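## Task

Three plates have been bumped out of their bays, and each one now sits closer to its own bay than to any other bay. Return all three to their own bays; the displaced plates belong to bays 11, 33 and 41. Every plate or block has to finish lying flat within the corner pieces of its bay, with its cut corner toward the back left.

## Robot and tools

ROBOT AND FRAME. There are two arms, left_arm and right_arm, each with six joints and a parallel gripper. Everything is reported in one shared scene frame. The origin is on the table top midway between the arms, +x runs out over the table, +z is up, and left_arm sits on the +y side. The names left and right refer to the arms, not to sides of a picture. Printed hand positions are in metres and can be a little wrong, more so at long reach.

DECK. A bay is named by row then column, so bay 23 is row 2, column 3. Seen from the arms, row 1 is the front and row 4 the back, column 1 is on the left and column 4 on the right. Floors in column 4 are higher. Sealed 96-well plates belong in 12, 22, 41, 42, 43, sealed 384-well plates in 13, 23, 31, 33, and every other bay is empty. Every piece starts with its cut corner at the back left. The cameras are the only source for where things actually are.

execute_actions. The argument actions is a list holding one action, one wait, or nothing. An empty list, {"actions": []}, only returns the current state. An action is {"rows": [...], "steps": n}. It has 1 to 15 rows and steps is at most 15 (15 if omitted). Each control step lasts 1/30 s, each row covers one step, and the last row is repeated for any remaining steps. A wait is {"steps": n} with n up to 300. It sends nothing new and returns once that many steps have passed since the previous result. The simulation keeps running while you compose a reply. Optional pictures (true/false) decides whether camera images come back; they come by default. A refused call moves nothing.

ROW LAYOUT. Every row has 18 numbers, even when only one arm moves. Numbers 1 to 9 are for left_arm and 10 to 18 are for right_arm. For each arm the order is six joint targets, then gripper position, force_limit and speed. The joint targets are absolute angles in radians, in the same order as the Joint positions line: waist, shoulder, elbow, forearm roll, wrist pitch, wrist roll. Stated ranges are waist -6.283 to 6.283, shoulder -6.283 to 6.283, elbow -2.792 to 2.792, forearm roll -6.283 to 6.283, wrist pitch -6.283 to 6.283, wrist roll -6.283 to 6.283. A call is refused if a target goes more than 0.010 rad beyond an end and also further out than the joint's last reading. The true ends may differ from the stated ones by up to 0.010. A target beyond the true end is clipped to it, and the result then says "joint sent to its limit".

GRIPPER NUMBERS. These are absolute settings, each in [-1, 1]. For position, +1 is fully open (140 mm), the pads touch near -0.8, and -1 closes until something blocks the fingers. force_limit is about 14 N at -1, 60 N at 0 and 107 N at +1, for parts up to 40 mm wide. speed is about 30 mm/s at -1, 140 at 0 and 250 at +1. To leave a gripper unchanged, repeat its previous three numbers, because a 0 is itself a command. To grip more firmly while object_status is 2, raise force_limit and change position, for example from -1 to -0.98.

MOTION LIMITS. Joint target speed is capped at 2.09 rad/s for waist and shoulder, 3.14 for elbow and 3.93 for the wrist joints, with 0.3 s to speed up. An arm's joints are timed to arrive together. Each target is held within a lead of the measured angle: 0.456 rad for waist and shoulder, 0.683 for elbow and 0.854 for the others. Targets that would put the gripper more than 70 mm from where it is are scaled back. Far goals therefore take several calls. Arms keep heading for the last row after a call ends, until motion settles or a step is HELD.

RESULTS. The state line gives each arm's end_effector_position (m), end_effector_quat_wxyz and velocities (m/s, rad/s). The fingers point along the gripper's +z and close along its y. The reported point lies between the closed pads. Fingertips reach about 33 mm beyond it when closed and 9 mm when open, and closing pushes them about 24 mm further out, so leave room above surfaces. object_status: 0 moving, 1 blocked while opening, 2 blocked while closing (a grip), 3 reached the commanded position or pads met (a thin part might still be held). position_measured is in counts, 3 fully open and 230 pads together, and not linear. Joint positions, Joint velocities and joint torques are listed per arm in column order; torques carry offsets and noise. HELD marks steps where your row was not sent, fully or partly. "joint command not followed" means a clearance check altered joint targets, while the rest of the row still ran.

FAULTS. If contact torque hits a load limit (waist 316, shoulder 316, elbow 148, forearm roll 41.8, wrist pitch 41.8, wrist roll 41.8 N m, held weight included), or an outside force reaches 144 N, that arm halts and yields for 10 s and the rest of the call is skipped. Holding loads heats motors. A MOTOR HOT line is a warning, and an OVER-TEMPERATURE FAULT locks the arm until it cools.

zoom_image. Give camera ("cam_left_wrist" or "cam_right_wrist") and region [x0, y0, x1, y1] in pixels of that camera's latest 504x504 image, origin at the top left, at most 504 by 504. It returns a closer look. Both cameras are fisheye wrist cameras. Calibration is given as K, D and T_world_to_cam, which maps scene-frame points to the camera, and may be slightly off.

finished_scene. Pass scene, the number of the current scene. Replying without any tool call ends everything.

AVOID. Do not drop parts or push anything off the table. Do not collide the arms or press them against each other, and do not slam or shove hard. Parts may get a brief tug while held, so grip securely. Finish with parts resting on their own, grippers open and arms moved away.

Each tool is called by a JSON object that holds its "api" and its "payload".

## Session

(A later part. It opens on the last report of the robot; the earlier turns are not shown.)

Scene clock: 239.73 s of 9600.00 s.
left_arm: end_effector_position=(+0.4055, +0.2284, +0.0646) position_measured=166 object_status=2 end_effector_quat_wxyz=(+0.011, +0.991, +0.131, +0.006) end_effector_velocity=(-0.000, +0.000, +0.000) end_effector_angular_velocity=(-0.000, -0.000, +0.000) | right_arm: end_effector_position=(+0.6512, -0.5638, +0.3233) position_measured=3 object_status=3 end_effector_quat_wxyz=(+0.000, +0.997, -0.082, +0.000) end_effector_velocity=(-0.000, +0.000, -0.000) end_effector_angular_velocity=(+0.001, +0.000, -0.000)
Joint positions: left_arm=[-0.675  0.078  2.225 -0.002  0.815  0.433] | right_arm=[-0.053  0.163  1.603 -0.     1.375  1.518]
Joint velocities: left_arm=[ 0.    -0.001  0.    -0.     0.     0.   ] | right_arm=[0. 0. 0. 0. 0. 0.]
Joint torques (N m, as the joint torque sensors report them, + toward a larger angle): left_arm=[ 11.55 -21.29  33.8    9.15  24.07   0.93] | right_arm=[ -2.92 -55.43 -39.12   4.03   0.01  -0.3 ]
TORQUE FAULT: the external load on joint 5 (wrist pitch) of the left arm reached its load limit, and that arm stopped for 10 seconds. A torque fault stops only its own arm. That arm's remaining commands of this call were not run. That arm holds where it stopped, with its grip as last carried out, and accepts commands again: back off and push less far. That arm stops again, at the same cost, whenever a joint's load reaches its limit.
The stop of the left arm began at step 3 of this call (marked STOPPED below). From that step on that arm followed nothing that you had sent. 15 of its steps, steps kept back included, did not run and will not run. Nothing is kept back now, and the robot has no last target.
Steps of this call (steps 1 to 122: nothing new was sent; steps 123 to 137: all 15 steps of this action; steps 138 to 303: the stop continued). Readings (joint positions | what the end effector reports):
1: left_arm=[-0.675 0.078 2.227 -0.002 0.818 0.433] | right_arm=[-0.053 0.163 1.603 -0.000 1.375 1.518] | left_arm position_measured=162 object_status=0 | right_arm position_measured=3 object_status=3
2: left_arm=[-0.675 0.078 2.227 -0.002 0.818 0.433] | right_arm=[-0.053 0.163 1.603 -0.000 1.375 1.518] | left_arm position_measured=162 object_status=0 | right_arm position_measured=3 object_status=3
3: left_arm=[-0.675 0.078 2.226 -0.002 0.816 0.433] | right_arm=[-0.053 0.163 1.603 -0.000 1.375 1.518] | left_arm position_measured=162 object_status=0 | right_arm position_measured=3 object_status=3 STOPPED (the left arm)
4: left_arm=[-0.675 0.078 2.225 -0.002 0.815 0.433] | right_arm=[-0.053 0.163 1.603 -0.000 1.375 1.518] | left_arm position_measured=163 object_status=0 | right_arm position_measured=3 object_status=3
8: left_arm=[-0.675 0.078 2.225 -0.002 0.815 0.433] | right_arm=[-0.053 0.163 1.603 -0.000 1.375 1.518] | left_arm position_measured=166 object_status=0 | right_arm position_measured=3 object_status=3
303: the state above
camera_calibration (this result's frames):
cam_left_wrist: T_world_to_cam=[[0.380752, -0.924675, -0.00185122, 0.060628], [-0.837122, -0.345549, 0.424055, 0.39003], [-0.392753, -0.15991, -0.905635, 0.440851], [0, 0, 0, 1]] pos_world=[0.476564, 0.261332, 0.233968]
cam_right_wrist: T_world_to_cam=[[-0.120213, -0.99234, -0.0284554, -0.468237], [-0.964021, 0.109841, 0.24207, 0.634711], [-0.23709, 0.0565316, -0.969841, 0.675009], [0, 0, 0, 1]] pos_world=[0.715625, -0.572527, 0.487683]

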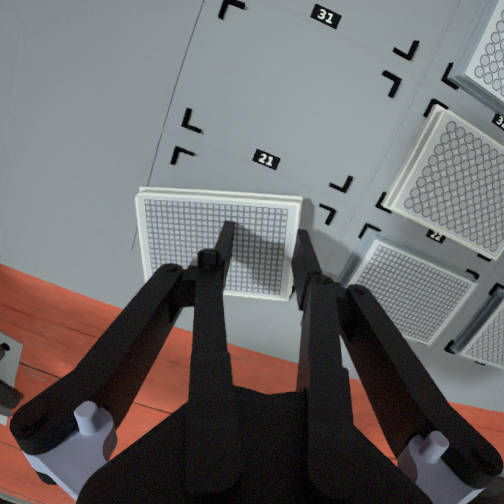

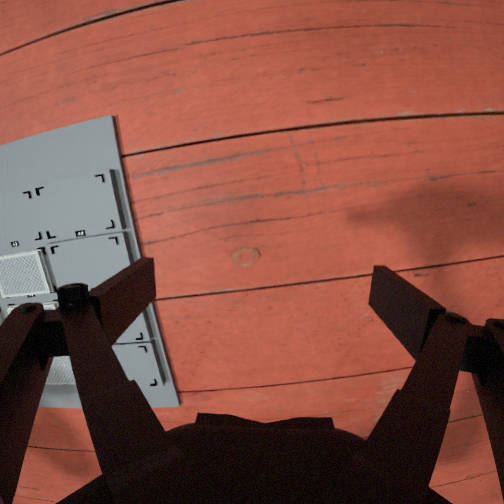

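{"api": "execute_actions", "payload": {"actions": [{"rows":[[-0.675,0.0,2.18,0,0.9616,0.4326,1,0,1,-0.053,0.163,1.603,0,1.375,1.518,1,0,0]],"steps":15}]}}

Scene clock: 243.13 s of 9600.00 s.
left_arm: end_effector_position=(+0.3971, +0.2392, +0.1201) position_measured=3 object_status=0 end_effector_quat_wxyz=(-0.000, +0.992, +0.129, -0.000) end_effector_velocity=(+0.000, -0.001, +0.000) end_effector_angular_velocity=(-0.000, +0.001, +0.001) | right_arm: end_effector_position=(+0.6512, -0.5638, +0.3233) position_measured=3 object_status=3 end_effector_quat_wxyz=(+0.000, +0.997, -0.082, +0.000) end_effector_velocity=(+0.000, +0.001, -0.000) end_effector_angular_velocity=(+0.001, +0.000, +0.000)
Joint positions: left_arm=[-0.675  0.     2.18   0.     0.962  0.433] | right_arm=[-0.053  0.163  1.603 -0.     1.375  1.518]
Joint velocities: left_arm=[-0.     0.001 -0.002 -0.001  0.001 -0.001] | right_arm=[0.001 0.    0.    0.001 0.    0.   ]
Joint torques (N m, as the joint torque sensors report them, + toward a larger angle): left_arm=[ -0.06 -38.1  -34.54   3.1   -0.97   0.1 ] | right_arm=[ -2.23 -55.05 -39.1    4.15  -0.19  -0.41]
Steps of this call (steps 1 to 87: nothing new was sent; steps 88 to 102: all 15 steps of this action). Readings (joint positions | what the end effector reports):
88: left_arm=[-0.675 0.078 2.225 -0.002 0.815 0.433] | right_arm=[-0.053 0.163 1.603 -0.000 1.375 1.518] | left_arm position_measured=169 object_status=0 | right_arm position_measured=3 object_status=3
89: left_arm=[-0.675 0.074 2.223 -0.002 0.824 0.433] | right_arm=[-0.053 0.163 1.603 -0.000 1.375 1.518] | left_arm position_measured=169 object_status=0 | right_arm position_measured=3 object_status=3
91: left_arm=[-0.675 0.043 2.207 -0.001 0.886 0.433] | right_arm=[-0.053 0.163 1.603 -0.000 1.375 1.518] | left_arm position_measured=144 object_status=0 | right_arm position_measured=3 object_status=3
95: left_arm=[-0.675 0.000 2.180 0.000 0.961 0.433] | right_arm=[-0.053 0.163 1.603 -0.000 1.375 1.518] | left_arm position_measured=90 object_status=0 | right_arm position_measured=3 object_status=3
102: the state above
camera_calibration (this result's frames):
cam_left_wrist: T_world_to_cam=[[0.378598, -0.925215, -0.0252947, 0.0777357], [-0.831944, -0.352154, 0.428784, 0.362128], [-0.405625, -0.141293, -0.903053, 0.489886], [0, 0, 0, 1]] pos_world=[0.47055, 0.268665, 0.289085]
cam_right_wrist: T_world_to_cam=[[-0.120213, -0.99234, -0.0284555, -0.468237], [-0.964021, 0.109841, 0.24207, 0.634711], [-0.23709, 0.0565317, -0.969841, 0.675009], [0, 0, 0, 1]] pos_world=[0.715625, -0.572527, 0.487683]

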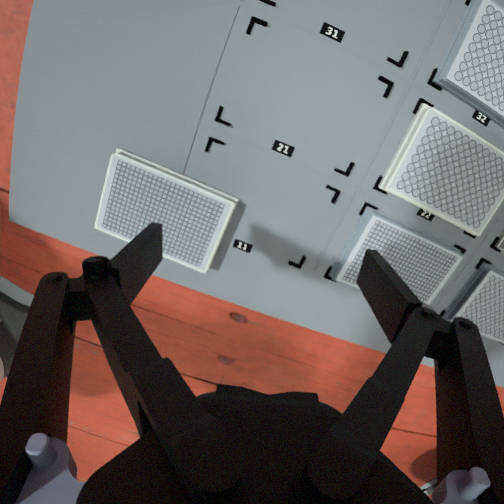

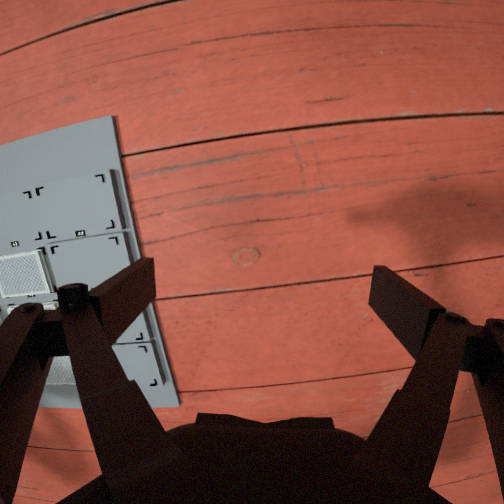

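{"api": "zoom_image", "payload": {"camera": "cam_left_wrist", "region": [60,110,340,330]}}

Region (60, 110, 340, 330) of cam_left_wrist's 504x504 image, scaled by 1.800, with more detail than that image has; it fills the top 396 rows of this view, and the rest is white.

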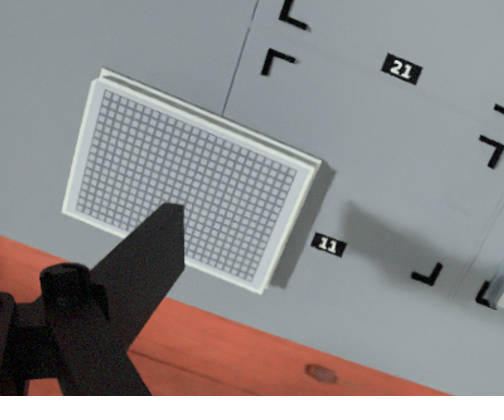

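{"api": "execute_actions", "payload": {"actions": [{"rows":[[-0.6032,-0.087,2.375,0,0.8536,0.7656,1,0,0,-0.053,0.163,1.603,0,1.375,1.518,1,0,0]],"steps":15}]}}

{"api": "zoom_image", "payload": {"camera": "cam_left_wrist", "region": [120,130,400,370]}}

Scene clock: 266.27 s of 9600.00 s.
left_arm: end_effector_position=(+0.3571, +0.3285, +0.0703) position_measured=3 object_status=3 end_effector_quat_wxyz=(+0.000, +1.000, -0.001, +0.000) end_effector_velocity=(-0.001, +0.001, -0.001) end_effector_angular_velocity=(+0.001, +0.001, +0.001) | right_arm: end_effector_position=(+0.6512, -0.5638, +0.3233) position_measured=3 object_status=3 end_effector_quat_wxyz=(+0.000, +0.997, -0.082, +0.000) end_effector_velocity=(+0.000, +0.001, +0.000) end_effector_angular_velocity=(+0.001, -0.001, -0.001)
Joint positions: left_arm=[-0.603 -0.087  2.375 -0.     0.854  0.765] | right_arm=[-0.053  0.163  1.603 -0.     1.375  1.518]
Joint velocities: left_arm=[ 0.001 -0.001  0.002  0.    -0.     0.   ] | right_arm=[ 0.     0.    -0.     0.001 -0.     0.001]
Joint torques (N m, as the joint torque sensors report them, + toward a larger angle): left_arm=[  2.09 -23.72 -31.92   3.07  -0.32  -0.15] | right_arm=[ -1.92 -56.32 -39.19   4.11   0.15  -0.38]
Steps of this call (steps 1 to 15: the robot went on to your last target; steps 16 to 90: nothing new was sent; then 19.63 s passed at rest; steps 91 to 105: all 15 steps of this action). Readings (joint positions | what the end effector reports):
91: left_arm=[-0.675 -0.000 2.180 -0.000 0.962 0.433] | right_arm=[-0.053 0.163 1.603 -0.000 1.375 1.518] | left_arm position_measured=3 object_status=3 | right_arm position_measured=3 object_status=3
92: left_arm=[-0.673 -0.002 2.185 -0.000 0.959 0.442] | right_arm=[-0.053 0.163 1.603 -0.000 1.375 1.518] | left_arm position_measured=3 object_status=3 | right_arm position_measured=3 object_status=3
94: left_arm=[-0.660 -0.018 2.220 -0.000 0.939 0.501] | right_arm=[-0.053 0.163 1.603 -0.000 1.375 1.518] | left_arm position_measured=3 object_status=3 | right_arm position_measured=3 object_status=3
98: left_arm=[-0.618 -0.070 2.336 -0.000 0.876 0.698] | right_arm=[-0.053 0.163 1.603 -0.000 1.375 1.518] | left_arm position_measured=3 object_status=3 | right_arm position_measured=3 object_status=3
105: the state above
camera_calibration (this result's frames):
cam_left_wrist: T_world_to_cam=[[0.126931, -0.991595, -0.025067, 0.285883], [-0.894671, -0.125364, 0.428774, 0.329551], [-0.428312, -0.0319981, -0.903064, 0.413522], [0, 0, 0, 1]] pos_world=[0.435669, 0.338026, 0.2393]
cam_right_wrist: T_world_to_cam=[[-0.120213, -0.99234, -0.0284555, -0.468237], [-0.964021, 0.109841, 0.24207, 0.634711], [-0.23709, 0.0565316, -0.969841, 0.675009], [0, 0, 0, 1]] pos_world=[0.715625, -0.572527, 0.487683]

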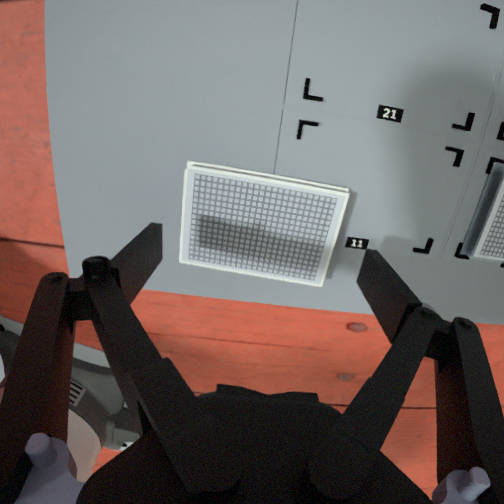

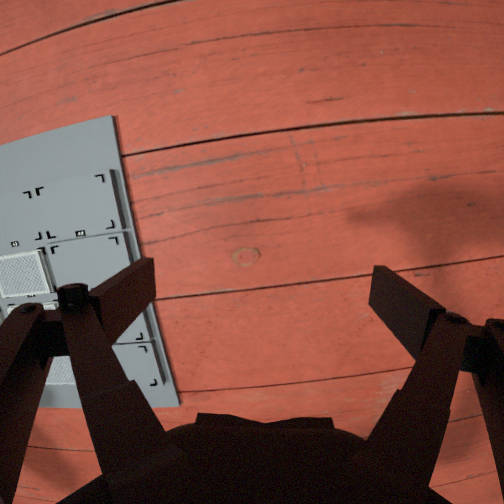

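Region (120, 130, 400, 370) of cam_left_wrist's 504x504 image, scaled by 1.800, with more detail than that image has; it fills the top 432 rows of this view, and the rest is white.

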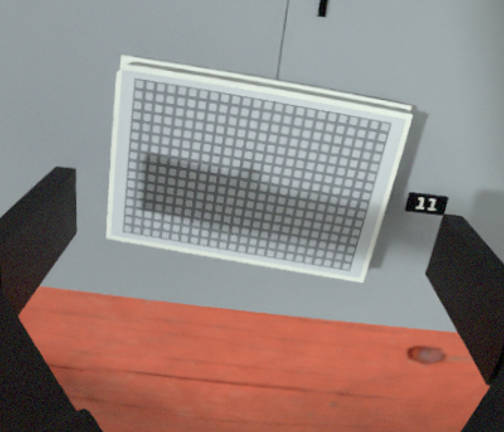

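{"api": "execute_actions", "payload": {"actions": [{"rows":[[-0.6032,-0.06,2.392,0,0.8096,0.7956,1,0,0,-0.053,0.163,1.603,0,1.375,1.518,1,0,0],[-0.6032,-0.06,2.392,0,0.8096,0.7956,1,0,0,-0.053,0.163,1.603,0,1.375,1.518,1,0,0],[-0.6032,-0.06,2.392,0,0.8096,0.7956,1,0,0,-0.053,0.163,1.603,0,1.375,1.518,1,0,0],[-0.6032,-0.06,2.392,0,0.8096,0.7956,1,0,0,-0.053,0.163,1.603,0,1.375,1.518,1,0,0],[-0.6032,-0.05,2.398,0,0.7936,0.7956,1,0,0,-0.053,0.163,1.603,0,1.375,1.518,1,0,0],[-0.6032,-0.05,2.398,0,0.7936,0.7956,1,0,0,-0.053,0.163,1.603,0,1.375,1.518,1,0,0],[-0.6032,-0.045,2.401,0,0.7856,0.7956,1,0,0,-0.053,0.163,1.603,0,1.375,1.518,1,0,0],[-0.6032,-0.0399,2.4039,0,0.7776,0.7956,1,0,0,-0.053,0.163,1.603,0,1.375,1.518,1,0,0]],"steps":14}]}}

{"api": "zoom_image", "payload": {"camera": "cam_left_wrist", "region": [120,130,400,370]}}

Scene clock: 284.30 s of 9600.00 s.
left_arm: end_effector_position=(+0.3571, +0.3286, +0.0412) position_measured=3 object_status=3 end_effector_quat_wxyz=(+0.000, +1.000, -0.016, +0.000) end_effector_velocity=(-0.001, +0.001, -0.001) end_effector_angular_velocity=(+0.001, +0.001, +0.000) | right_arm: end_effector_position=(+0.6512, -0.5638, +0.3233) position_measured=3 object_status=3 end_effector_quat_wxyz=(+0.000, +0.997, -0.082, +0.000) end_effector_velocity=(+0.000, -0.000, +0.001) end_effector_angular_velocity=(-0.001, -0.001, -0.000)
Joint positions: left_arm=[-0.603 -0.04   2.404  0.     0.778  0.796] | right_arm=[-0.053  0.163  1.603 -0.     1.375  1.518]
Joint velocities: left_arm=[ 0.     0.     0.001 -0.    -0.     0.   ] | right_arm=[-0.    -0.    -0.001 -0.    -0.     0.   ]
Joint torques (N m, as the joint torque sensors report them, + toward a larger angle): left_arm=[ -3.26 -27.23 -31.85   2.77  -0.31  -0.17] | right_arm=[ -2.41 -56.32 -39.45   4.11   0.03  -0.35]
Steps of this call (steps 1 to 15: the robot went on to your last target; steps 16 to 90: nothing new was sent; then 14.57 s passed at rest; steps 91 to 104: all 14 steps of this action). Readings (joint positions | what the end effector reports):
91: left_arm=[-0.603 -0.087 2.375 0.000 0.853 0.766] | right_arm=[-0.053 0.163 1.603 -0.000 1.375 1.518] | left_arm position_measured=3 object_status=3 | right_arm position_measured=3 object_status=3
92: left_arm=[-0.603 -0.083 2.377 0.000 0.847 0.770] | right_arm=[-0.053 0.163 1.603 -0.000 1.375 1.518] | left_arm position_measured=3 object_status=3 | right_arm position_measured=3 object_status=3
94: left_arm=[-0.603 -0.064 2.390 0.000 0.816 0.791] | right_arm=[-0.053 0.163 1.603 -0.000 1.375 1.518] | left_arm position_measured=3 object_status=3 | right_arm position_measured=3 object_status=3
98: left_arm=[-0.603 -0.048 2.399 0.000 0.791 0.796] | right_arm=[-0.053 0.163 1.603 -0.000 1.375 1.518] | left_arm position_measured=3 object_status=3 | right_arm position_measured=3 object_status=3
104: the state above
camera_calibration (this result's frames):
cam_left_wrist: T_world_to_cam=[[0.0971185, -0.994955, -0.0251567, 0.297037], [-0.898031, -0.0984986, 0.428765, 0.334402], [-0.429079, -0.0190495, -0.903066, 0.383258], [0, 0, 0, 1]] pos_world=[0.435903, 0.335777, 0.2102]
cam_right_wrist: T_world_to_cam=[[-0.120213, -0.99234, -0.0284554, -0.468237], [-0.964021, 0.109841, 0.24207, 0.634711], [-0.23709, 0.0565315, -0.969841, 0.675009], [0, 0, 0, 1]] pos_world=[0.715625, -0.572527, 0.487683]

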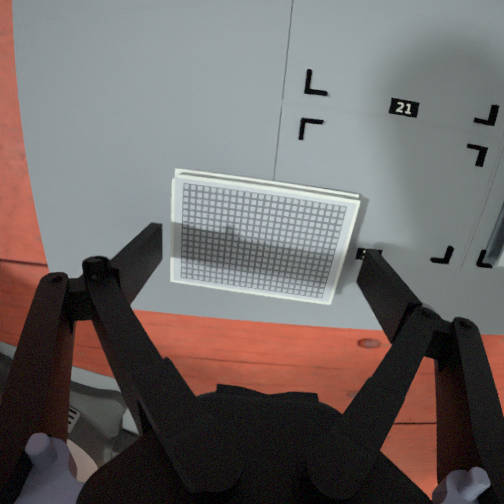

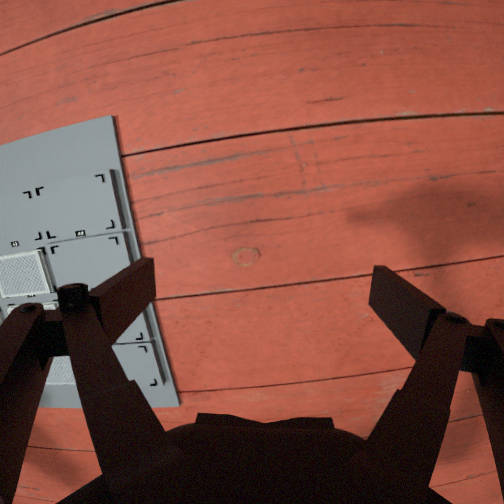

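Region (120, 130, 400, 370) of cam_left_wrist's 504x504 image, scaled by 1.800, with more detail than that image has; it fills the top 432 rows of this view, and the rest is white.

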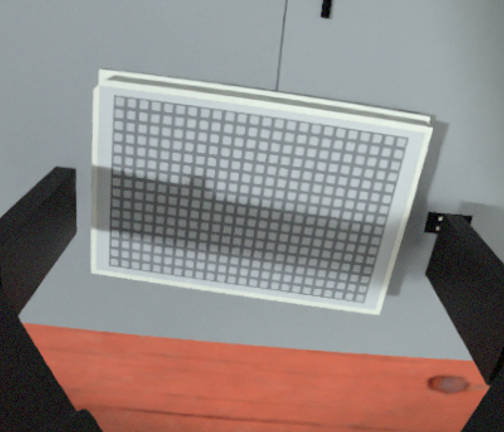

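{"api": "execute_actions", "payload": {"actions": [{"rows":[[-0.6032,-0.0399,2.4039,0,0.7776,0.7956,0.6,0,-0.6,-0.053,0.163,1.603,0,1.375,1.518,1,0,0]],"steps":15}], "pictures": false}}

{"api": "execute_actions", "payload": {"actions": [{"steps":10}]}}

Scene clock: 292.47 s of 9600.00 s.
left_arm: end_effector_position=(+0.3571, +0.3286, +0.0412) position_measured=50 object_status=0 end_effector_quat_wxyz=(-0.000, +1.000, -0.016, -0.000) end_effector_velocity=(-0.001, +0.001, -0.001) end_effector_angular_velocity=(+0.003, +0.002, -0.000) | right_arm: end_effector_position=(+0.6512, -0.5638, +0.3233) position_measured=3 object_status=3 end_effector_quat_wxyz=(+0.000, +0.997, -0.082, +0.000) end_effector_velocity=(-0.000, -0.000, -0.000) end_effector_angular_velocity=(+0.001, -0.000, -0.001)
Joint positions: left_arm=[-0.603 -0.04   2.404 -0.     0.778  0.796] | right_arm=[-0.053  0.163  1.603 -0.     1.375  1.518]
Joint velocities: left_arm=[-0.     0.002  0.002  0.     0.     0.   ] | right_arm=[-0.001 -0.     0.     0.001 -0.     0.001]
Joint torques (N m, as the joint torque sensors report them, + toward a larger angle): left_arm=[-3.24  4.4  -9.74 -0.88 -9.88 -0.26] | right_arm=[ -1.26 -55.78 -39.48   4.12   0.08  -0.28]
Steps of this call (steps 1 to 15: the robot went on to your last target; steps 16 to 90: nothing new was sent; then 4.67 s passed at rest; steps 91 to 105: all 15 steps of this action). Readings (joint positions | what the end effector reports):
91: left_arm=[-0.603 -0.040 2.404 -0.000 0.778 0.796] | right_arm=[-0.053 0.163 1.603 -0.000 1.375 1.518] | left_arm position_measured=3 object_status=0 | right_arm position_measured=3 object_status=3
92: left_arm=[-0.603 -0.040 2.404 -0.000 0.778 0.796] | right_arm=[-0.053 0.163 1.603 0.000 1.375 1.518] | left_arm position_measured=5 object_status=0 | right_arm position_measured=3 object_status=3
94: left_arm=[-0.603 -0.040 2.404 -0.000 0.778 0.796] | right_arm=[-0.053 0.163 1.603 -0.000 1.375 1.518] | left_arm position_measured=13 object_status=0 | right_arm position_measured=3 object_status=3
98: left_arm=[-0.603 -0.040 2.404 -0.000 0.778 0.796] | right_arm=[-0.053 0.163 1.603 -0.000 1.375 1.518] | left_arm position_measured=29 object_status=0 | right_arm position_measured=3 object_status=3
105: the state above

Scene clock: 292.80 s of 9600.00 s.
left_arm: end_effector_position=(+0.3571, +0.3286, +0.0411) position_measured=50 object_status=2 end_effector_quat_wxyz=(+0.000, +1.000, -0.016, +0.000) end_effector_velocity=(+0.001, -0.001, +0.001) end_effector_angular_velocity=(-0.002, -0.002, -0.000) | right_arm: end_effector_position=(+0.6512, -0.5638, +0.3233) position_measured=3 object_status=3 end_effector_quat_wxyz=(+0.000, +0.997, -0.082, +0.000) end_effector_velocity=(+0.000, +0.000, +0.000) end_effector_angular_velocity=(+0.000, -0.000, +0.000)
Joint positions: left_arm=[-0.603 -0.04   2.404 -0.     0.778  0.796] | right_arm=[-0.053  0.163  1.603 -0.     1.375  1.518]
Joint velocities: left_arm=[ 0.    -0.001 -0.002 -0.001 -0.001  0.001] | right_arm=[ 0.  0. -0.  0.  0. -0.]
Joint torques (N m, as the joint torque sensors report them, + toward a larger angle): left_arm=[-4.6   2.33 -7.72 -0.84 -9.63  0.25] | right_arm=[ -1.15 -56.24 -39.6    4.14   0.11  -0.29]
Steps of this call (steps 1 to 10: the robot went on to your last target). Readings (joint positions | what the end effector reports):
1: left_arm=[-0.603 -0.040 2.404 -0.000 0.778 0.796] | right_arm=[-0.053 0.163 1.603 -0.000 1.375 1.518] | left_arm position_measured=50 object_status=0 | right_arm position_measured=3 object_status=3
2: left_arm=[-0.603 -0.040 2.404 -0.000 0.778 0.796] | right_arm=[-0.053 0.163 1.603 -0.000 1.375 1.518] | left_arm position_measured=50 object_status=0 | right_arm position_measured=3 object_status=3
4: left_arm=[-0.603 -0.040 2.404 -0.000 0.778 0.796] | right_arm=[-0.053 0.163 1.603 -0.000 1.375 1.518] | left_arm position_measured=50 object_status=2 | right_arm position_measured=3 object_status=3
8: left_arm=[-0.603 -0.040 2.404 -0.000 0.778 0.796] | right_arm=[-0.053 0.163 1.603 -0.000 1.375 1.518] | left_arm position_measured=50 object_status=2 | right_arm position_measured=3 object_status=3
10: the state above
camera_calibration (this result's frames):
cam_left_wrist: T_world_to_cam=[[0.0970603, -0.99496, -0.0251751, 0.297041], [-0.898023, -0.0984534, 0.42879, 0.33438], [-0.429108, -0.0190107, -0.903053, 0.383215], [0, 0, 0, 1]] pos_world=[0.435891, 0.33575, 0.210163]
cam_right_wrist: T_world_to_cam=[[-0.120213, -0.99234, -0.0284554, -0.468237], [-0.964021, 0.109841, 0.24207, 0.634711], [-0.23709, 0.0565315, -0.969841, 0.675009], [0, 0, 0, 1]] pos_world=[0.715625, -0.572527, 0.487683]

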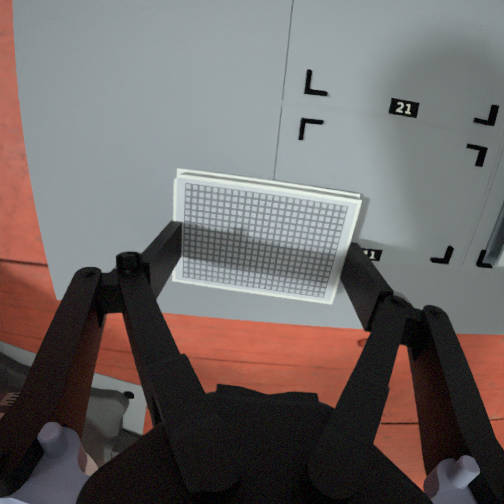

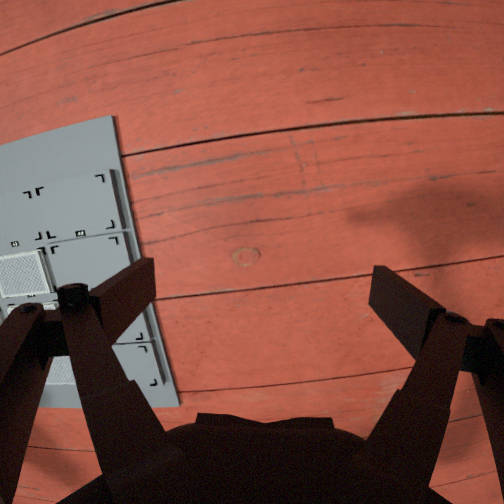

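{"api": "execute_actions", "payload": {"actions": [{"rows":[[-0.6032,-0.0399,2.4039,0,0.7776,0.7956,1,0,0,-0.053,0.163,1.603,0,1.375,1.518,1,0,0]],"steps":15}]}}

{"api": "zoom_image", "payload": {"camera": "cam_left_wrist", "region": [120,130,400,370]}}

Scene clock: 300.60 s of 9600.00 s.
left_arm: end_effector_position=(+0.3570, +0.3286, +0.0411) position_measured=3 object_status=3 end_effector_quat_wxyz=(+0.000, +1.000, -0.016, -0.000) end_effector_velocity=(+0.001, -0.001, +0.001) end_effector_angular_velocity=(-0.002, -0.002, -0.001) | right_arm: end_effector_position=(+0.6512, -0.5638, +0.3233) position_measured=3 object_status=3 end_effector_quat_wxyz=(+0.000, +0.997, -0.082, +0.000) end_effector_velocity=(-0.000, +0.001, +0.000) end_effector_angular_velocity=(+0.001, +0.001, +0.000)
Joint positions: left_arm=[-0.603 -0.04   2.404 -0.     0.778  0.796] | right_arm=[-0.053  0.163  1.603 -0.     1.375  1.518]
Joint velocities: left_arm=[ 0.    -0.001 -0.001  0.     0.     0.001] | right_arm=[ 0.001 -0.     0.     0.001  0.001  0.   ]
Joint torques (N m, as the joint torque sensors report them, + toward a larger angle): left_arm=[  1.3  -25.34 -30.22   2.69  -0.53  -0.15] | right_arm=[ -2.23 -56.32 -39.21   4.16   0.03  -0.35]
Steps of this call (steps 1 to 15: the robot went on to your last target; steps 16 to 90: nothing new was sent; then 4.30 s passed at rest; steps 91 to 105: all 15 steps of this action). Readings (joint positions | what the end effector reports):
91: left_arm=[-0.603 -0.040 2.404 -0.000 0.778 0.796] | right_arm=[-0.053 0.163 1.603 -0.000 1.375 1.518] | left_arm position_measured=50 object_status=0 | right_arm position_measured=3 object_status=3
92: left_arm=[-0.603 -0.040 2.404 -0.000 0.777 0.796] | right_arm=[-0.053 0.163 1.603 -0.000 1.375 1.518] | left_arm position_measured=48 object_status=0 | right_arm position_measured=3 object_status=3
94: left_arm=[-0.603 -0.040 2.404 -0.000 0.777 0.796] | right_arm=[-0.053 0.163 1.603 -0.000 1.375 1.518] | left_arm position_measured=31 object_status=0 | right_arm position_measured=3 object_status=3
98: left_arm=[-0.603 -0.040 2.404 -0.000 0.778 0.796] | right_arm=[-0.053 0.163 1.603 0.000 1.375 1.518] | left_arm position_measured=4 object_status=0 | right_arm position_measured=3 object_status=3
105: the state above
camera_calibration (this result's frames):
cam_left_wrist: T_world_to_cam=[[0.0970846, -0.994957, -0.0251834, 0.29704], [-0.897992, -0.0984777, 0.42885, 0.334348], [-0.429168, -0.0190203, -0.903024, 0.383209], [0, 0, 0, 1]] pos_world=[0.435865, 0.335756, 0.210142]
cam_right_wrist: T_world_to_cam=[[-0.120213, -0.99234, -0.0284553, -0.468237], [-0.964021, 0.109841, 0.24207, 0.634711], [-0.23709, 0.0565315, -0.969841, 0.675009], [0, 0, 0, 1]] pos_world=[0.715625, -0.572527, 0.487683]

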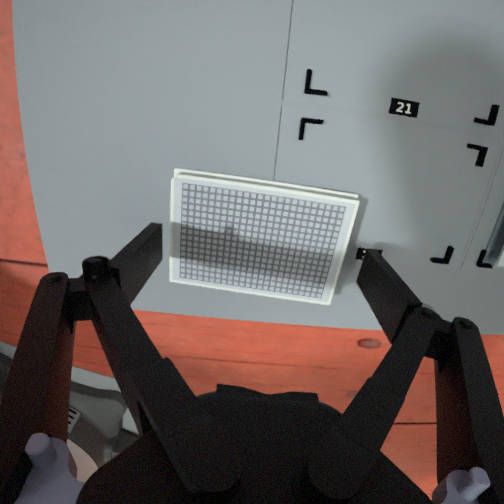

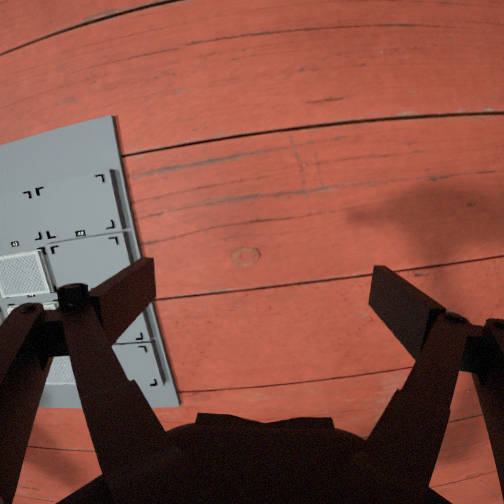

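Region (120, 130, 400, 370) of cam_left_wrist's 504x504 image, scaled by 1.800, with more detail than that image has; it fills the top 432 rows of this view, and the rest is white.

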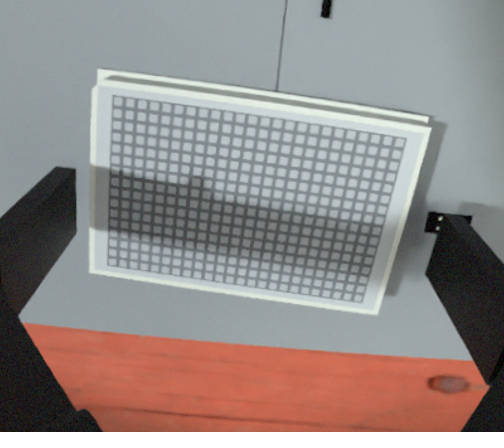

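{"api": "execute_actions", "payload": {"actions": [{"rows":[[-0.6002,-0.0399,2.4039,0,0.7776,0.7986,1,0,0,-0.053,0.163,1.603,0,1.375,1.518,1,0,0],[-0.6002,-0.0383,2.4049,0,0.775,0.7986,1,0,0,-0.053,0.163,1.603,0,1.375,1.518,1,0,0],[-0.6002,-0.0367,2.4059,0,0.7724,0.7986,1,0,0,-0.053,0.163,1.603,0,1.375,1.518,1,0,0],[-0.6002,-0.035,2.4069,0,0.7697,0.7986,1,0,0,-0.053,0.163,1.603,0,1.375,1.518,1,0,0],[-0.6002,-0.0334,2.4079,0,0.7671,0.7986,1,0,0,-0.053,0.163,1.603,0,1.375,1.518,1,0,0],[-0.6002,-0.0318,2.4089,0,0.7645,0.7986,1,0,0,-0.053,0.163,1.603,0,1.375,1.518,1,0,0]],"steps":12}], "pictures": false}}

{"api": "execute_actions", "payload": {"actions": [{"rows":[[-0.6002,-0.0318,2.4089,0,0.7645,0.7986,0.66,0,-0.7,-0.053,0.163,1.603,0,1.375,1.518,1,0,0]],"steps":15}]}}

Scene clock: 310.23 s of 9600.00 s.
left_arm: end_effector_position=(+0.3576, +0.3296, +0.0362) position_measured=3 object_status=3 end_effector_quat_wxyz=(+0.000, +1.000, -0.016, +0.000) end_effector_velocity=(-0.001, +0.001, -0.001) end_effector_angular_velocity=(+0.001, +0.002, +0.002) | right_arm: end_effector_position=(+0.6512, -0.5638, +0.3233) position_measured=3 object_status=3 end_effector_quat_wxyz=(+0.000, +0.997, -0.082, +0.000) end_effector_velocity=(+0.000, -0.000, -0.000) end_effector_angular_velocity=(-0.000, -0.001, -0.000)
Joint positions: left_arm=[-0.6   -0.032  2.409  0.     0.765  0.799] | right_arm=[-0.053  0.163  1.603 -0.     1.375  1.518]
Joint velocities: left_arm=[-0.    -0.     0.002 -0.001  0.    -0.001] | right_arm=[-0.    -0.     0.001  0.    -0.001 -0.   ]
Joint torques (N m, as the joint torque sensors report them, + toward a larger angle): left_arm=[  0.59 -25.88 -31.11   2.77  -0.71  -0.21] | right_arm=[ -1.67 -56.44 -39.5    4.19   0.    -0.21]
Steps of this call (steps 1 to 15: the robot went on to your last target; steps 16 to 90: nothing new was sent; then 6.23 s passed at rest; steps 91 to 102: all 12 steps of this action). Readings (joint positions | what the end effector reports):
91: left_arm=[-0.603 -0.040 2.404 0.000 0.778 0.796] | right_arm=[-0.053 0.163 1.603 -0.000 1.375 1.518] | left_arm position_measured=3 object_status=3 | right_arm position_measured=3 object_status=3
92: left_arm=[-0.602 -0.040 2.404 0.000 0.778 0.797] | right_arm=[-0.053 0.163 1.603 -0.000 1.375 1.518] | left_arm position_measured=3 object_status=3 | right_arm position_measured=3 object_status=3
94: left_arm=[-0.600 -0.038 2.405 0.000 0.774 0.798] | right_arm=[-0.053 0.163 1.603 -0.000 1.375 1.518] | left_arm position_measured=3 object_status=3 | right_arm position_measured=3 object_status=3
98: left_arm=[-0.600 -0.032 2.409 0.000 0.765 0.799] | right_arm=[-0.053 0.163 1.603 -0.000 1.375 1.518] | left_arm position_measured=3 object_status=3 | right_arm position_measured=3 object_status=3
102: the state above

Scene clock: 310.73 s of 9600.00 s.
left_arm: end_effector_position=(+0.3577, +0.3296, +0.0362) position_measured=40 object_status=0 end_effector_quat_wxyz=(+0.000, +1.000, -0.016, +0.000) end_effector_velocity=(+0.000, -0.000, +0.000) end_effector_angular_velocity=(-0.000, -0.001, -0.001) | right_arm: end_effector_position=(+0.6512, -0.5638, +0.3233) position_measured=3 object_status=3 end_effector_quat_wxyz=(+0.000, +0.997, -0.082, +0.000) end_effector_velocity=(+0.000, +0.000, +0.000) end_effector_angular_velocity=(+0.001, -0.000, -0.001)
Joint positions: left_arm=[-0.6   -0.032  2.409  0.     0.764  0.799] | right_arm=[-0.053  0.163  1.603 -0.     1.375  1.518]
Joint velocities: left_arm=[-0.     0.    -0.001  0.     0.     0.001] | right_arm=[-0.     0.    -0.     0.001  0.     0.   ]
Joint torques (N m, as the joint torque sensors report them, + toward a larger angle): left_arm=[ -0.08 -11.23 -15.63   3.71  -2.35   0.32] | right_arm=[ -2.   -56.06 -39.49   4.24  -0.06  -0.4 ]
Steps of this call (steps 1 to 15: all 15 steps of this action). Readings (joint positions | what the end effector reports):
1: left_arm=[-0.600 -0.032 2.409 0.000 0.765 0.799] | right_arm=[-0.053 0.163 1.603 -0.000 1.375 1.518] | left_arm position_measured=3 object_status=0 | right_arm position_measured=3 object_status=3
2: left_arm=[-0.600 -0.032 2.409 0.000 0.765 0.799] | right_arm=[-0.053 0.163 1.603 -0.000 1.375 1.518] | left_arm position_measured=5 object_status=0 | right_arm position_measured=3 object_status=3
4: left_arm=[-0.600 -0.032 2.409 0.000 0.765 0.799] | right_arm=[-0.053 0.163 1.603 -0.000 1.375 1.518] | left_arm position_measured=11 object_status=0 | right_arm position_measured=3 object_status=3
8: left_arm=[-0.600 -0.032 2.409 0.000 0.764 0.799] | right_arm=[-0.053 0.163 1.603 -0.000 1.375 1.518] | left_arm position_measured=25 object_status=0 | right_arm position_measured=3 object_status=3
15: the state above
camera_calibration (this result's frames):
cam_left_wrist: T_world_to_cam=[[0.0970463, -0.994962, -0.0251422, 0.29784], [-0.898046, -0.0984276, 0.428748, 0.337113], [-0.429063, -0.0190295, -0.903074, 0.379055], [0, 0, 0, 1]] pos_world=[0.436477, 0.336734, 0.205267]
cam_right_wrist: T_world_to_cam=[[-0.120213, -0.99234, -0.0284554, -0.468237], [-0.964021, 0.109841, 0.24207, 0.634711], [-0.23709, 0.0565315, -0.969841, 0.675009], [0, 0, 0, 1]] pos_world=[0.715625, -0.572527, 0.487683]

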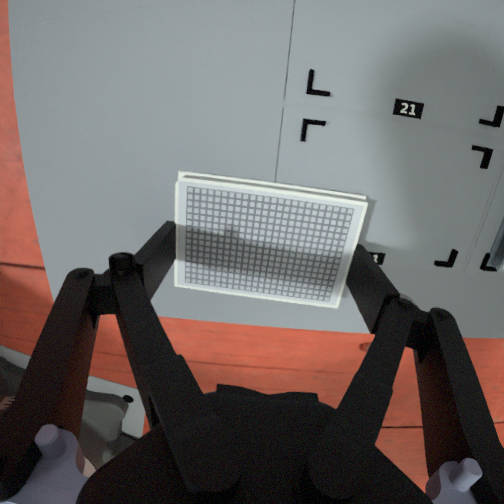

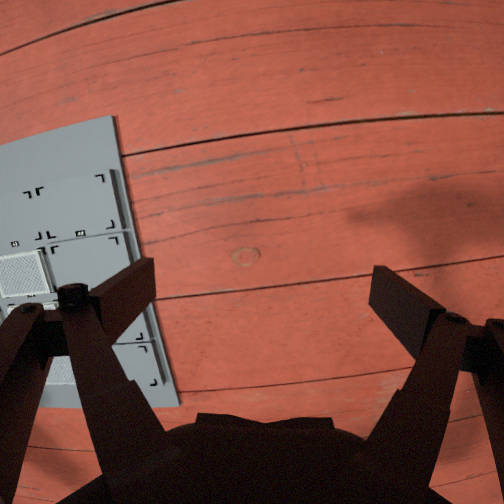

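{"api": "execute_actions", "payload": {"actions": [{"rows":[[-0.6002,-0.0342,2.4074,0,0.7684,0.7986,0.66,0,-0.7,-0.053,0.163,1.603,0,1.375,1.518,1,0,0]],"steps":10}], "pictures": false}}

{"api": "execute_actions", "payload": {"actions": [{"rows":[[-0.6002,-0.038,2.4051,0,0.7745,0.7986,0.66,0,-0.7,-0.053,0.163,1.603,0,1.375,1.518,1,0,0],[-0.6002,-0.045,2.4008,0,0.7858,0.7986,0.66,0,-0.7,-0.053,0.163,1.603,0,1.375,1.518,1,0,0],[-0.6002,-0.055,2.3946,0,0.802,0.7986,0.66,0,-0.7,-0.053,0.163,1.603,0,1.375,1.518,1,0,0],[-0.6002,-0.07,2.3854,0,0.8262,0.7986,0.66,0,-0.7,-0.053,0.163,1.603,0,1.375,1.518,1,0,0]],"steps":12}]}}

Scene clock: 319.73 s of 9600.00 s.
left_arm: end_effector_position=(+0.3576, +0.3296, +0.0376) position_measured=41 object_status=2 end_effector_quat_wxyz=(-0.000, +1.000, -0.016, -0.000) end_effector_velocity=(+0.001, -0.001, +0.001) end_effector_angular_velocity=(-0.001, -0.001, -0.001) | right_arm: end_effector_position=(+0.6512, -0.5638, +0.3233) position_measured=3 object_status=3 end_effector_quat_wxyz=(+0.000, +0.997, -0.082, +0.000) end_effector_velocity=(+0.000, -0.000, +0.001) end_effector_angular_velocity=(-0.000, -0.001, -0.001)
Joint positions: left_arm=[-0.6   -0.034  2.407 -0.     0.768  0.799] | right_arm=[-0.053  0.163  1.603  0.     1.375  1.518]
Joint velocities: left_arm=[ 0.    -0.    -0.001  0.     0.     0.   ] | right_arm=[-0.    -0.    -0.001  0.     0.     0.001]
Joint torques (N m, as the joint torque sensors report them, + toward a larger angle): left_arm=[ -1.6  -24.57 -31.23   3.02  -0.32  -0.05] | right_arm=[ -2.97 -55.44 -39.25   4.11   0.01  -0.28]
Steps of this call (steps 1 to 15: the robot went on to your last target; steps 16 to 90: nothing new was sent; then 5.67 s passed at rest; steps 91 to 100: all 10 steps of this action). Readings (joint positions | what the end effector reports):
91: left_arm=[-0.600 -0.032 2.409 -0.000 0.765 0.799] | right_arm=[-0.053 0.163 1.603 -0.000 1.375 1.518] | left_arm position_measured=40 object_status=2 | right_arm position_measured=3 object_status=3
92: left_arm=[-0.600 -0.033 2.408 -0.000 0.766 0.799] | right_arm=[-0.053 0.163 1.603 -0.000 1.375 1.518] | left_arm position_measured=40 object_status=2 | right_arm position_measured=3 object_status=3
94: left_arm=[-0.600 -0.034 2.408 -0.000 0.768 0.799] | right_arm=[-0.053 0.163 1.603 -0.000 1.375 1.518] | left_arm position_measured=41 object_status=2 | right_arm position_measured=3 object_status=3
98: left_arm=[-0.600 -0.034 2.408 -0.000 0.768 0.799] | right_arm=[-0.053 0.163 1.603 -0.000 1.375 1.518] | left_arm position_measured=41 object_status=2 | right_arm position_measured=3 object_status=3
100: the state above

Scene clock: 320.13 s of 9600.00 s.
left_arm: end_effector_position=(+0.3579, +0.3293, +0.0596) position_measured=41 object_status=2 end_effector_quat_wxyz=(-0.000, +1.000, -0.016, -0.000) end_effector_velocity=(+0.000, -0.000, +0.000) end_effector_angular_velocity=(-0.000, -0.000, +0.000) | right_arm: end_effector_position=(+0.6512, -0.5638, +0.3233) position_measured=3 object_status=3 end_effector_quat_wxyz=(+0.000, +0.997, -0.082, +0.000) end_effector_velocity=(+0.000, +0.001, +0.000) end_effector_angular_velocity=(+0.001, -0.001, -0.000)
Joint positions: left_arm=[-0.6   -0.07   2.385 -0.     0.826  0.799] | right_arm=[-0.053  0.163  1.603 -0.     1.375  1.518]
Joint velocities: left_arm=[-0.     0.    -0.001  0.     0.    -0.   ] | right_arm=[ 0.    -0.    -0.     0.001 -0.     0.   ]
Joint torques (N m, as the joint torque sensors report them, + toward a larger angle): left_arm=[  0.57 -27.15 -31.25   2.82  -0.54   0.1 ] | right_arm=[ -2.43 -55.36 -39.61   4.2   -0.05  -0.4 ]
Steps of this call (steps 1 to 12: all 12 steps of this action). Readings (joint positions | what the end effector reports):
1: left_arm=[-0.600 -0.034 2.407 -0.000 0.769 0.799] | right_arm=[-0.053 0.163 1.603 -0.000 1.375 1.518] | left_arm position_measured=41 object_status=2 | right_arm position_measured=3 object_status=3
2: left_arm=[-0.600 -0.036 2.406 -0.000 0.772 0.799] | right_arm=[-0.053 0.163 1.603 -0.000 1.375 1.518] | left_arm position_measured=41 object_status=2 | right_arm position_measured=3 object_status=3
4: left_arm=[-0.600 -0.047 2.400 -0.000 0.789 0.799] | right_arm=[-0.053 0.163 1.603 -0.000 1.375 1.518] | left_arm position_measured=41 object_status=2 | right_arm position_measured=3 object_status=3
8: left_arm=[-0.600 -0.070 2.386 -0.000 0.825 0.799] | right_arm=[-0.053 0.163 1.603 -0.000 1.375 1.518] | left_arm position_measured=41 object_status=2 | right_arm position_measured=3 object_status=3
12: the state above
camera_calibration (this result's frames):
cam_left_wrist: T_world_to_cam=[[0.0970774, -0.994956, -0.0252542, 0.298105], [-0.897982, -0.0985012, 0.428866, 0.32731], [-0.42919, -0.0189554, -0.903015, 0.400261], [0, 0, 0, 1]] pos_world=[0.436767, 0.336429, 0.228598]
cam_right_wrist: T_world_to_cam=[[-0.120213, -0.99234, -0.0284555, -0.468237], [-0.964021, 0.109841, 0.24207, 0.634711], [-0.23709, 0.0565317, -0.969841, 0.675009], [0, 0, 0, 1]] pos_world=[0.715625, -0.572527, 0.487683]

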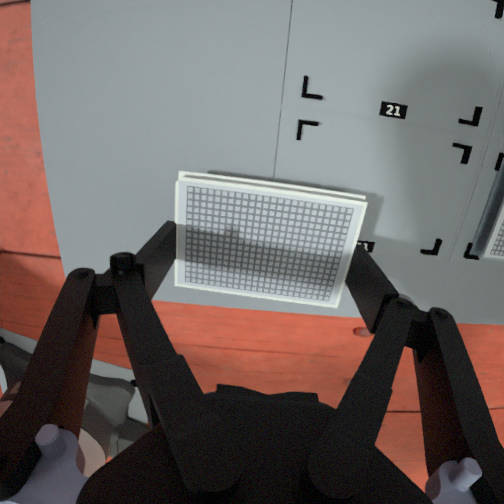

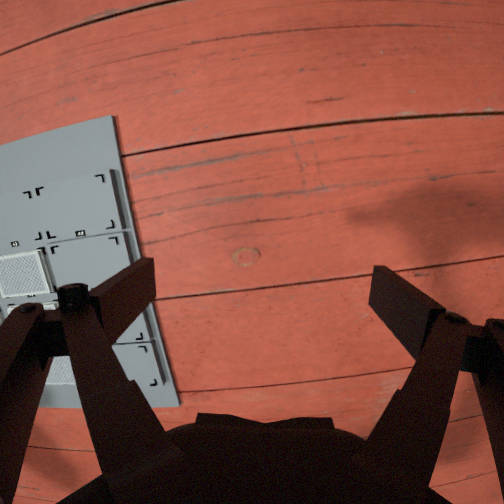

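{"api": "execute_actions", "payload": {"actions": [{"rows":[[-0.6766,0.0605,2.2545,0,0.8266,0.6922,0.66,0,-0.7,-0.053,0.163,1.603,0,1.375,1.518,1,0,0]],"steps":15}], "pictures": false}}

{"api": "execute_actions", "payload": {"actions": [{"rows":[[-0.6766,0.0605,2.2545,0,0.8266,0.6922,0.66,0,-0.7,-0.053,0.163,1.603,0,1.375,1.518,1,0,0],[-0.6766,0.0605,2.2545,0,0.8266,0.6922,0.66,0,-0.7,-0.053,0.163,1.603,0,1.375,1.518,1,0,0],[-0.6766,0.0605,2.2545,0,0.8266,0.6922,0.66,0,-0.7,-0.053,0.163,1.603,0,1.375,1.518,1,0,0],[-0.6766,0.0749,2.263,0,0.8037,0.6922,0.66,0,-0.7,-0.053,0.163,1.603,0,1.375,1.518,1,0,0]],"steps":14}]}}

{"api": "zoom_image", "payload": {"camera": "cam_left_wrist", "region": [150,140,402,392]}}

Scene clock: 330.00 s of 9600.00 s.
left_arm: end_effector_position=(+0.3904, +0.2463, +0.0602) position_measured=41 object_status=2 end_effector_quat_wxyz=(-0.000, +1.000, -0.001, +0.000) end_effector_velocity=(+0.001, -0.002, +0.001) end_effector_angular_velocity=(-0.002, -0.001, -0.000) | right_arm: end_effector_position=(+0.6512, -0.5638, +0.3233) position_measured=3 object_status=3 end_effector_quat_wxyz=(+0.000, +0.997, -0.082, +0.000) end_effector_velocity=(+0.000, -0.001, +0.000) end_effector_angular_velocity=(-0.002, -0.001, -0.000)
Joint positions: left_arm=[-0.677  0.06   2.255  0.     0.827  0.692] | right_arm=[-0.053  0.163  1.603 -0.     1.375  1.518]
Joint velocities: left_arm=[-0.001  0.    -0.003 -0.001  0.001 -0.   ] | right_arm=[ 0.     0.    -0.001 -0.002 -0.001  0.001]
Joint torques (N m, as the joint torque sensors report them, + toward a larger angle): left_arm=[  3.02 -37.22 -33.17   2.92  -0.52  -0.02] | right_arm=[ -1.92 -55.59 -39.     4.08   0.12  -0.32]
Steps of this call (steps 1 to 15: the robot went on to your last target; steps 16 to 90: nothing new was sent; then 6.37 s passed at rest; steps 91 to 105: all 15 steps of this action). Readings (joint positions | what the end effector reports):
91: left_arm=[-0.600 -0.070 2.385 -0.000 0.826 0.799] | right_arm=[-0.053 0.163 1.603 -0.000 1.375 1.518] | left_arm position_measured=41 object_status=2 | right_arm position_measured=3 object_status=3
92: left_arm=[-0.603 -0.066 2.381 0.000 0.826 0.795] | right_arm=[-0.053 0.163 1.603 -0.000 1.375 1.518] | left_arm position_measured=41 object_status=2 | right_arm position_measured=3 object_status=3
94: left_arm=[-0.621 -0.034 2.349 0.000 0.826 0.769] | right_arm=[-0.053 0.163 1.603 -0.000 1.375 1.518] | left_arm position_measured=41 object_status=2 | right_arm position_measured=3 object_status=3
98: left_arm=[-0.672 0.052 2.263 0.000 0.826 0.699] | right_arm=[-0.053 0.163 1.603 -0.000 1.375 1.518] | left_arm position_measured=41 object_status=2 | right_arm position_measured=3 object_status=3
105: the state above

Scene clock: 330.47 s of 9600.00 s.
left_arm: end_effector_position=(+0.3904, +0.2460, +0.0503) position_measured=41 object_status=2 end_effector_quat_wxyz=(+0.000, +1.000, -0.001, -0.000) end_effector_velocity=(-0.000, -0.000, -0.000) end_effector_angular_velocity=(+0.000, +0.000, +0.000) | right_arm: end_effector_position=(+0.6512, -0.5638, +0.3233) position_measured=3 object_status=3 end_effector_quat_wxyz=(+0.000, +0.997, -0.082, +0.000) end_effector_velocity=(+0.000, +0.000, -0.000) end_effector_angular_velocity=(+0.001, -0.000, -0.001)
Joint positions: left_arm=[-0.677  0.075  2.263 -0.     0.804  0.692] | right_arm=[-0.053  0.163  1.603 -0.     1.375  1.518]
Joint velocities: left_arm=[-0.     0.    -0.     0.     0.    -0.001] | right_arm=[-0.     0.     0.001  0.001 -0.001  0.   ]
Joint torques (N m, as the joint torque sensors report them, + toward a larger angle): left_arm=[ -0.02 -40.4  -31.56   3.07  -0.56   0.11] | right_arm=[ -2.42 -56.01 -39.57   4.16  -0.01  -0.21]
Steps of this call (steps 1 to 14: all 14 steps of this action). Readings (joint positions | what the end effector reports):
1: left_arm=[-0.677 0.060 2.255 0.000 0.827 0.692] | right_arm=[-0.053 0.163 1.603 -0.000 1.375 1.518] | left_arm position_measured=41 object_status=2 | right_arm position_measured=3 object_status=3
2: left_arm=[-0.677 0.060 2.255 0.000 0.827 0.692] | right_arm=[-0.053 0.163 1.603 -0.000 1.375 1.518] | left_arm position_measured=41 object_status=2 | right_arm position_measured=3 object_status=3
4: left_arm=[-0.677 0.061 2.255 0.000 0.827 0.692] | right_arm=[-0.053 0.163 1.603 -0.000 1.375 1.518] | left_arm position_measured=41 object_status=2 | right_arm position_measured=3 object_status=3
8: left_arm=[-0.677 0.075 2.263 -0.000 0.804 0.692] | right_arm=[-0.053 0.163 1.603 -0.000 1.375 1.518] | left_arm position_measured=41 object_status=2 | right_arm position_measured=3 object_status=3
14: the state above
camera_calibration (this result's frames):
cam_left_wrist: T_world_to_cam=[[0.126903, -0.991597, -0.0251283, 0.199396], [-0.894635, -0.125361, 0.428851, 0.357582], [-0.428398, -0.0319418, -0.903026, 0.407111], [0, 0, 0, 1]] pos_world=[0.469007, 0.255551, 0.219293]
cam_right_wrist: T_world_to_cam=[[-0.120213, -0.99234, -0.0284553, -0.468237], [-0.964021, 0.109841, 0.24207, 0.634711], [-0.23709, 0.0565315, -0.969841, 0.675009], [0, 0, 0, 1]] pos_world=[0.715625, -0.572527, 0.487683]

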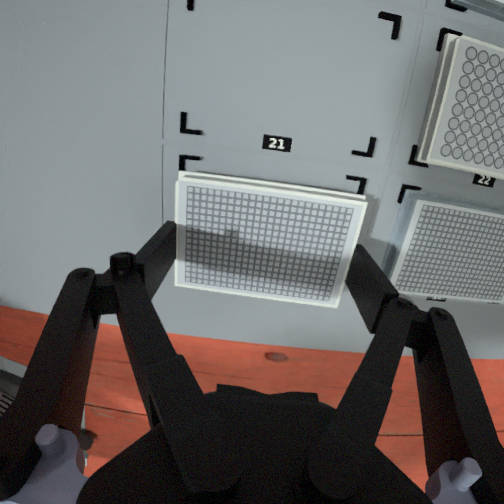

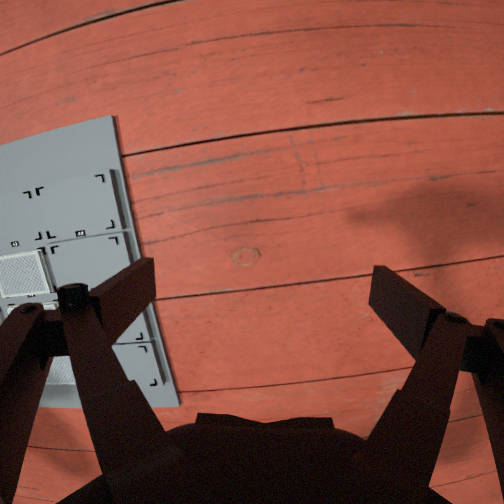

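Region (150, 140, 402, 392) of cam_left_wrist's 504x504 image, scaled by 2.000, with more detail than that image has.

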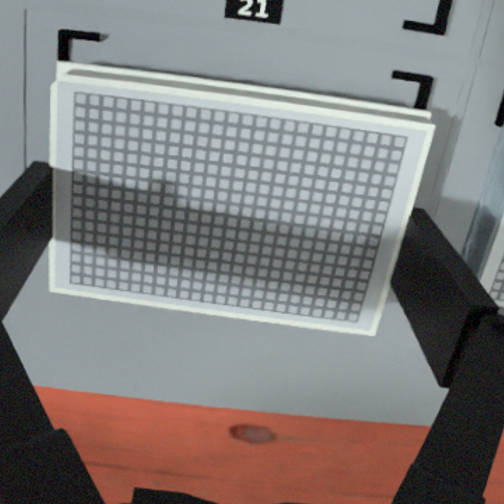

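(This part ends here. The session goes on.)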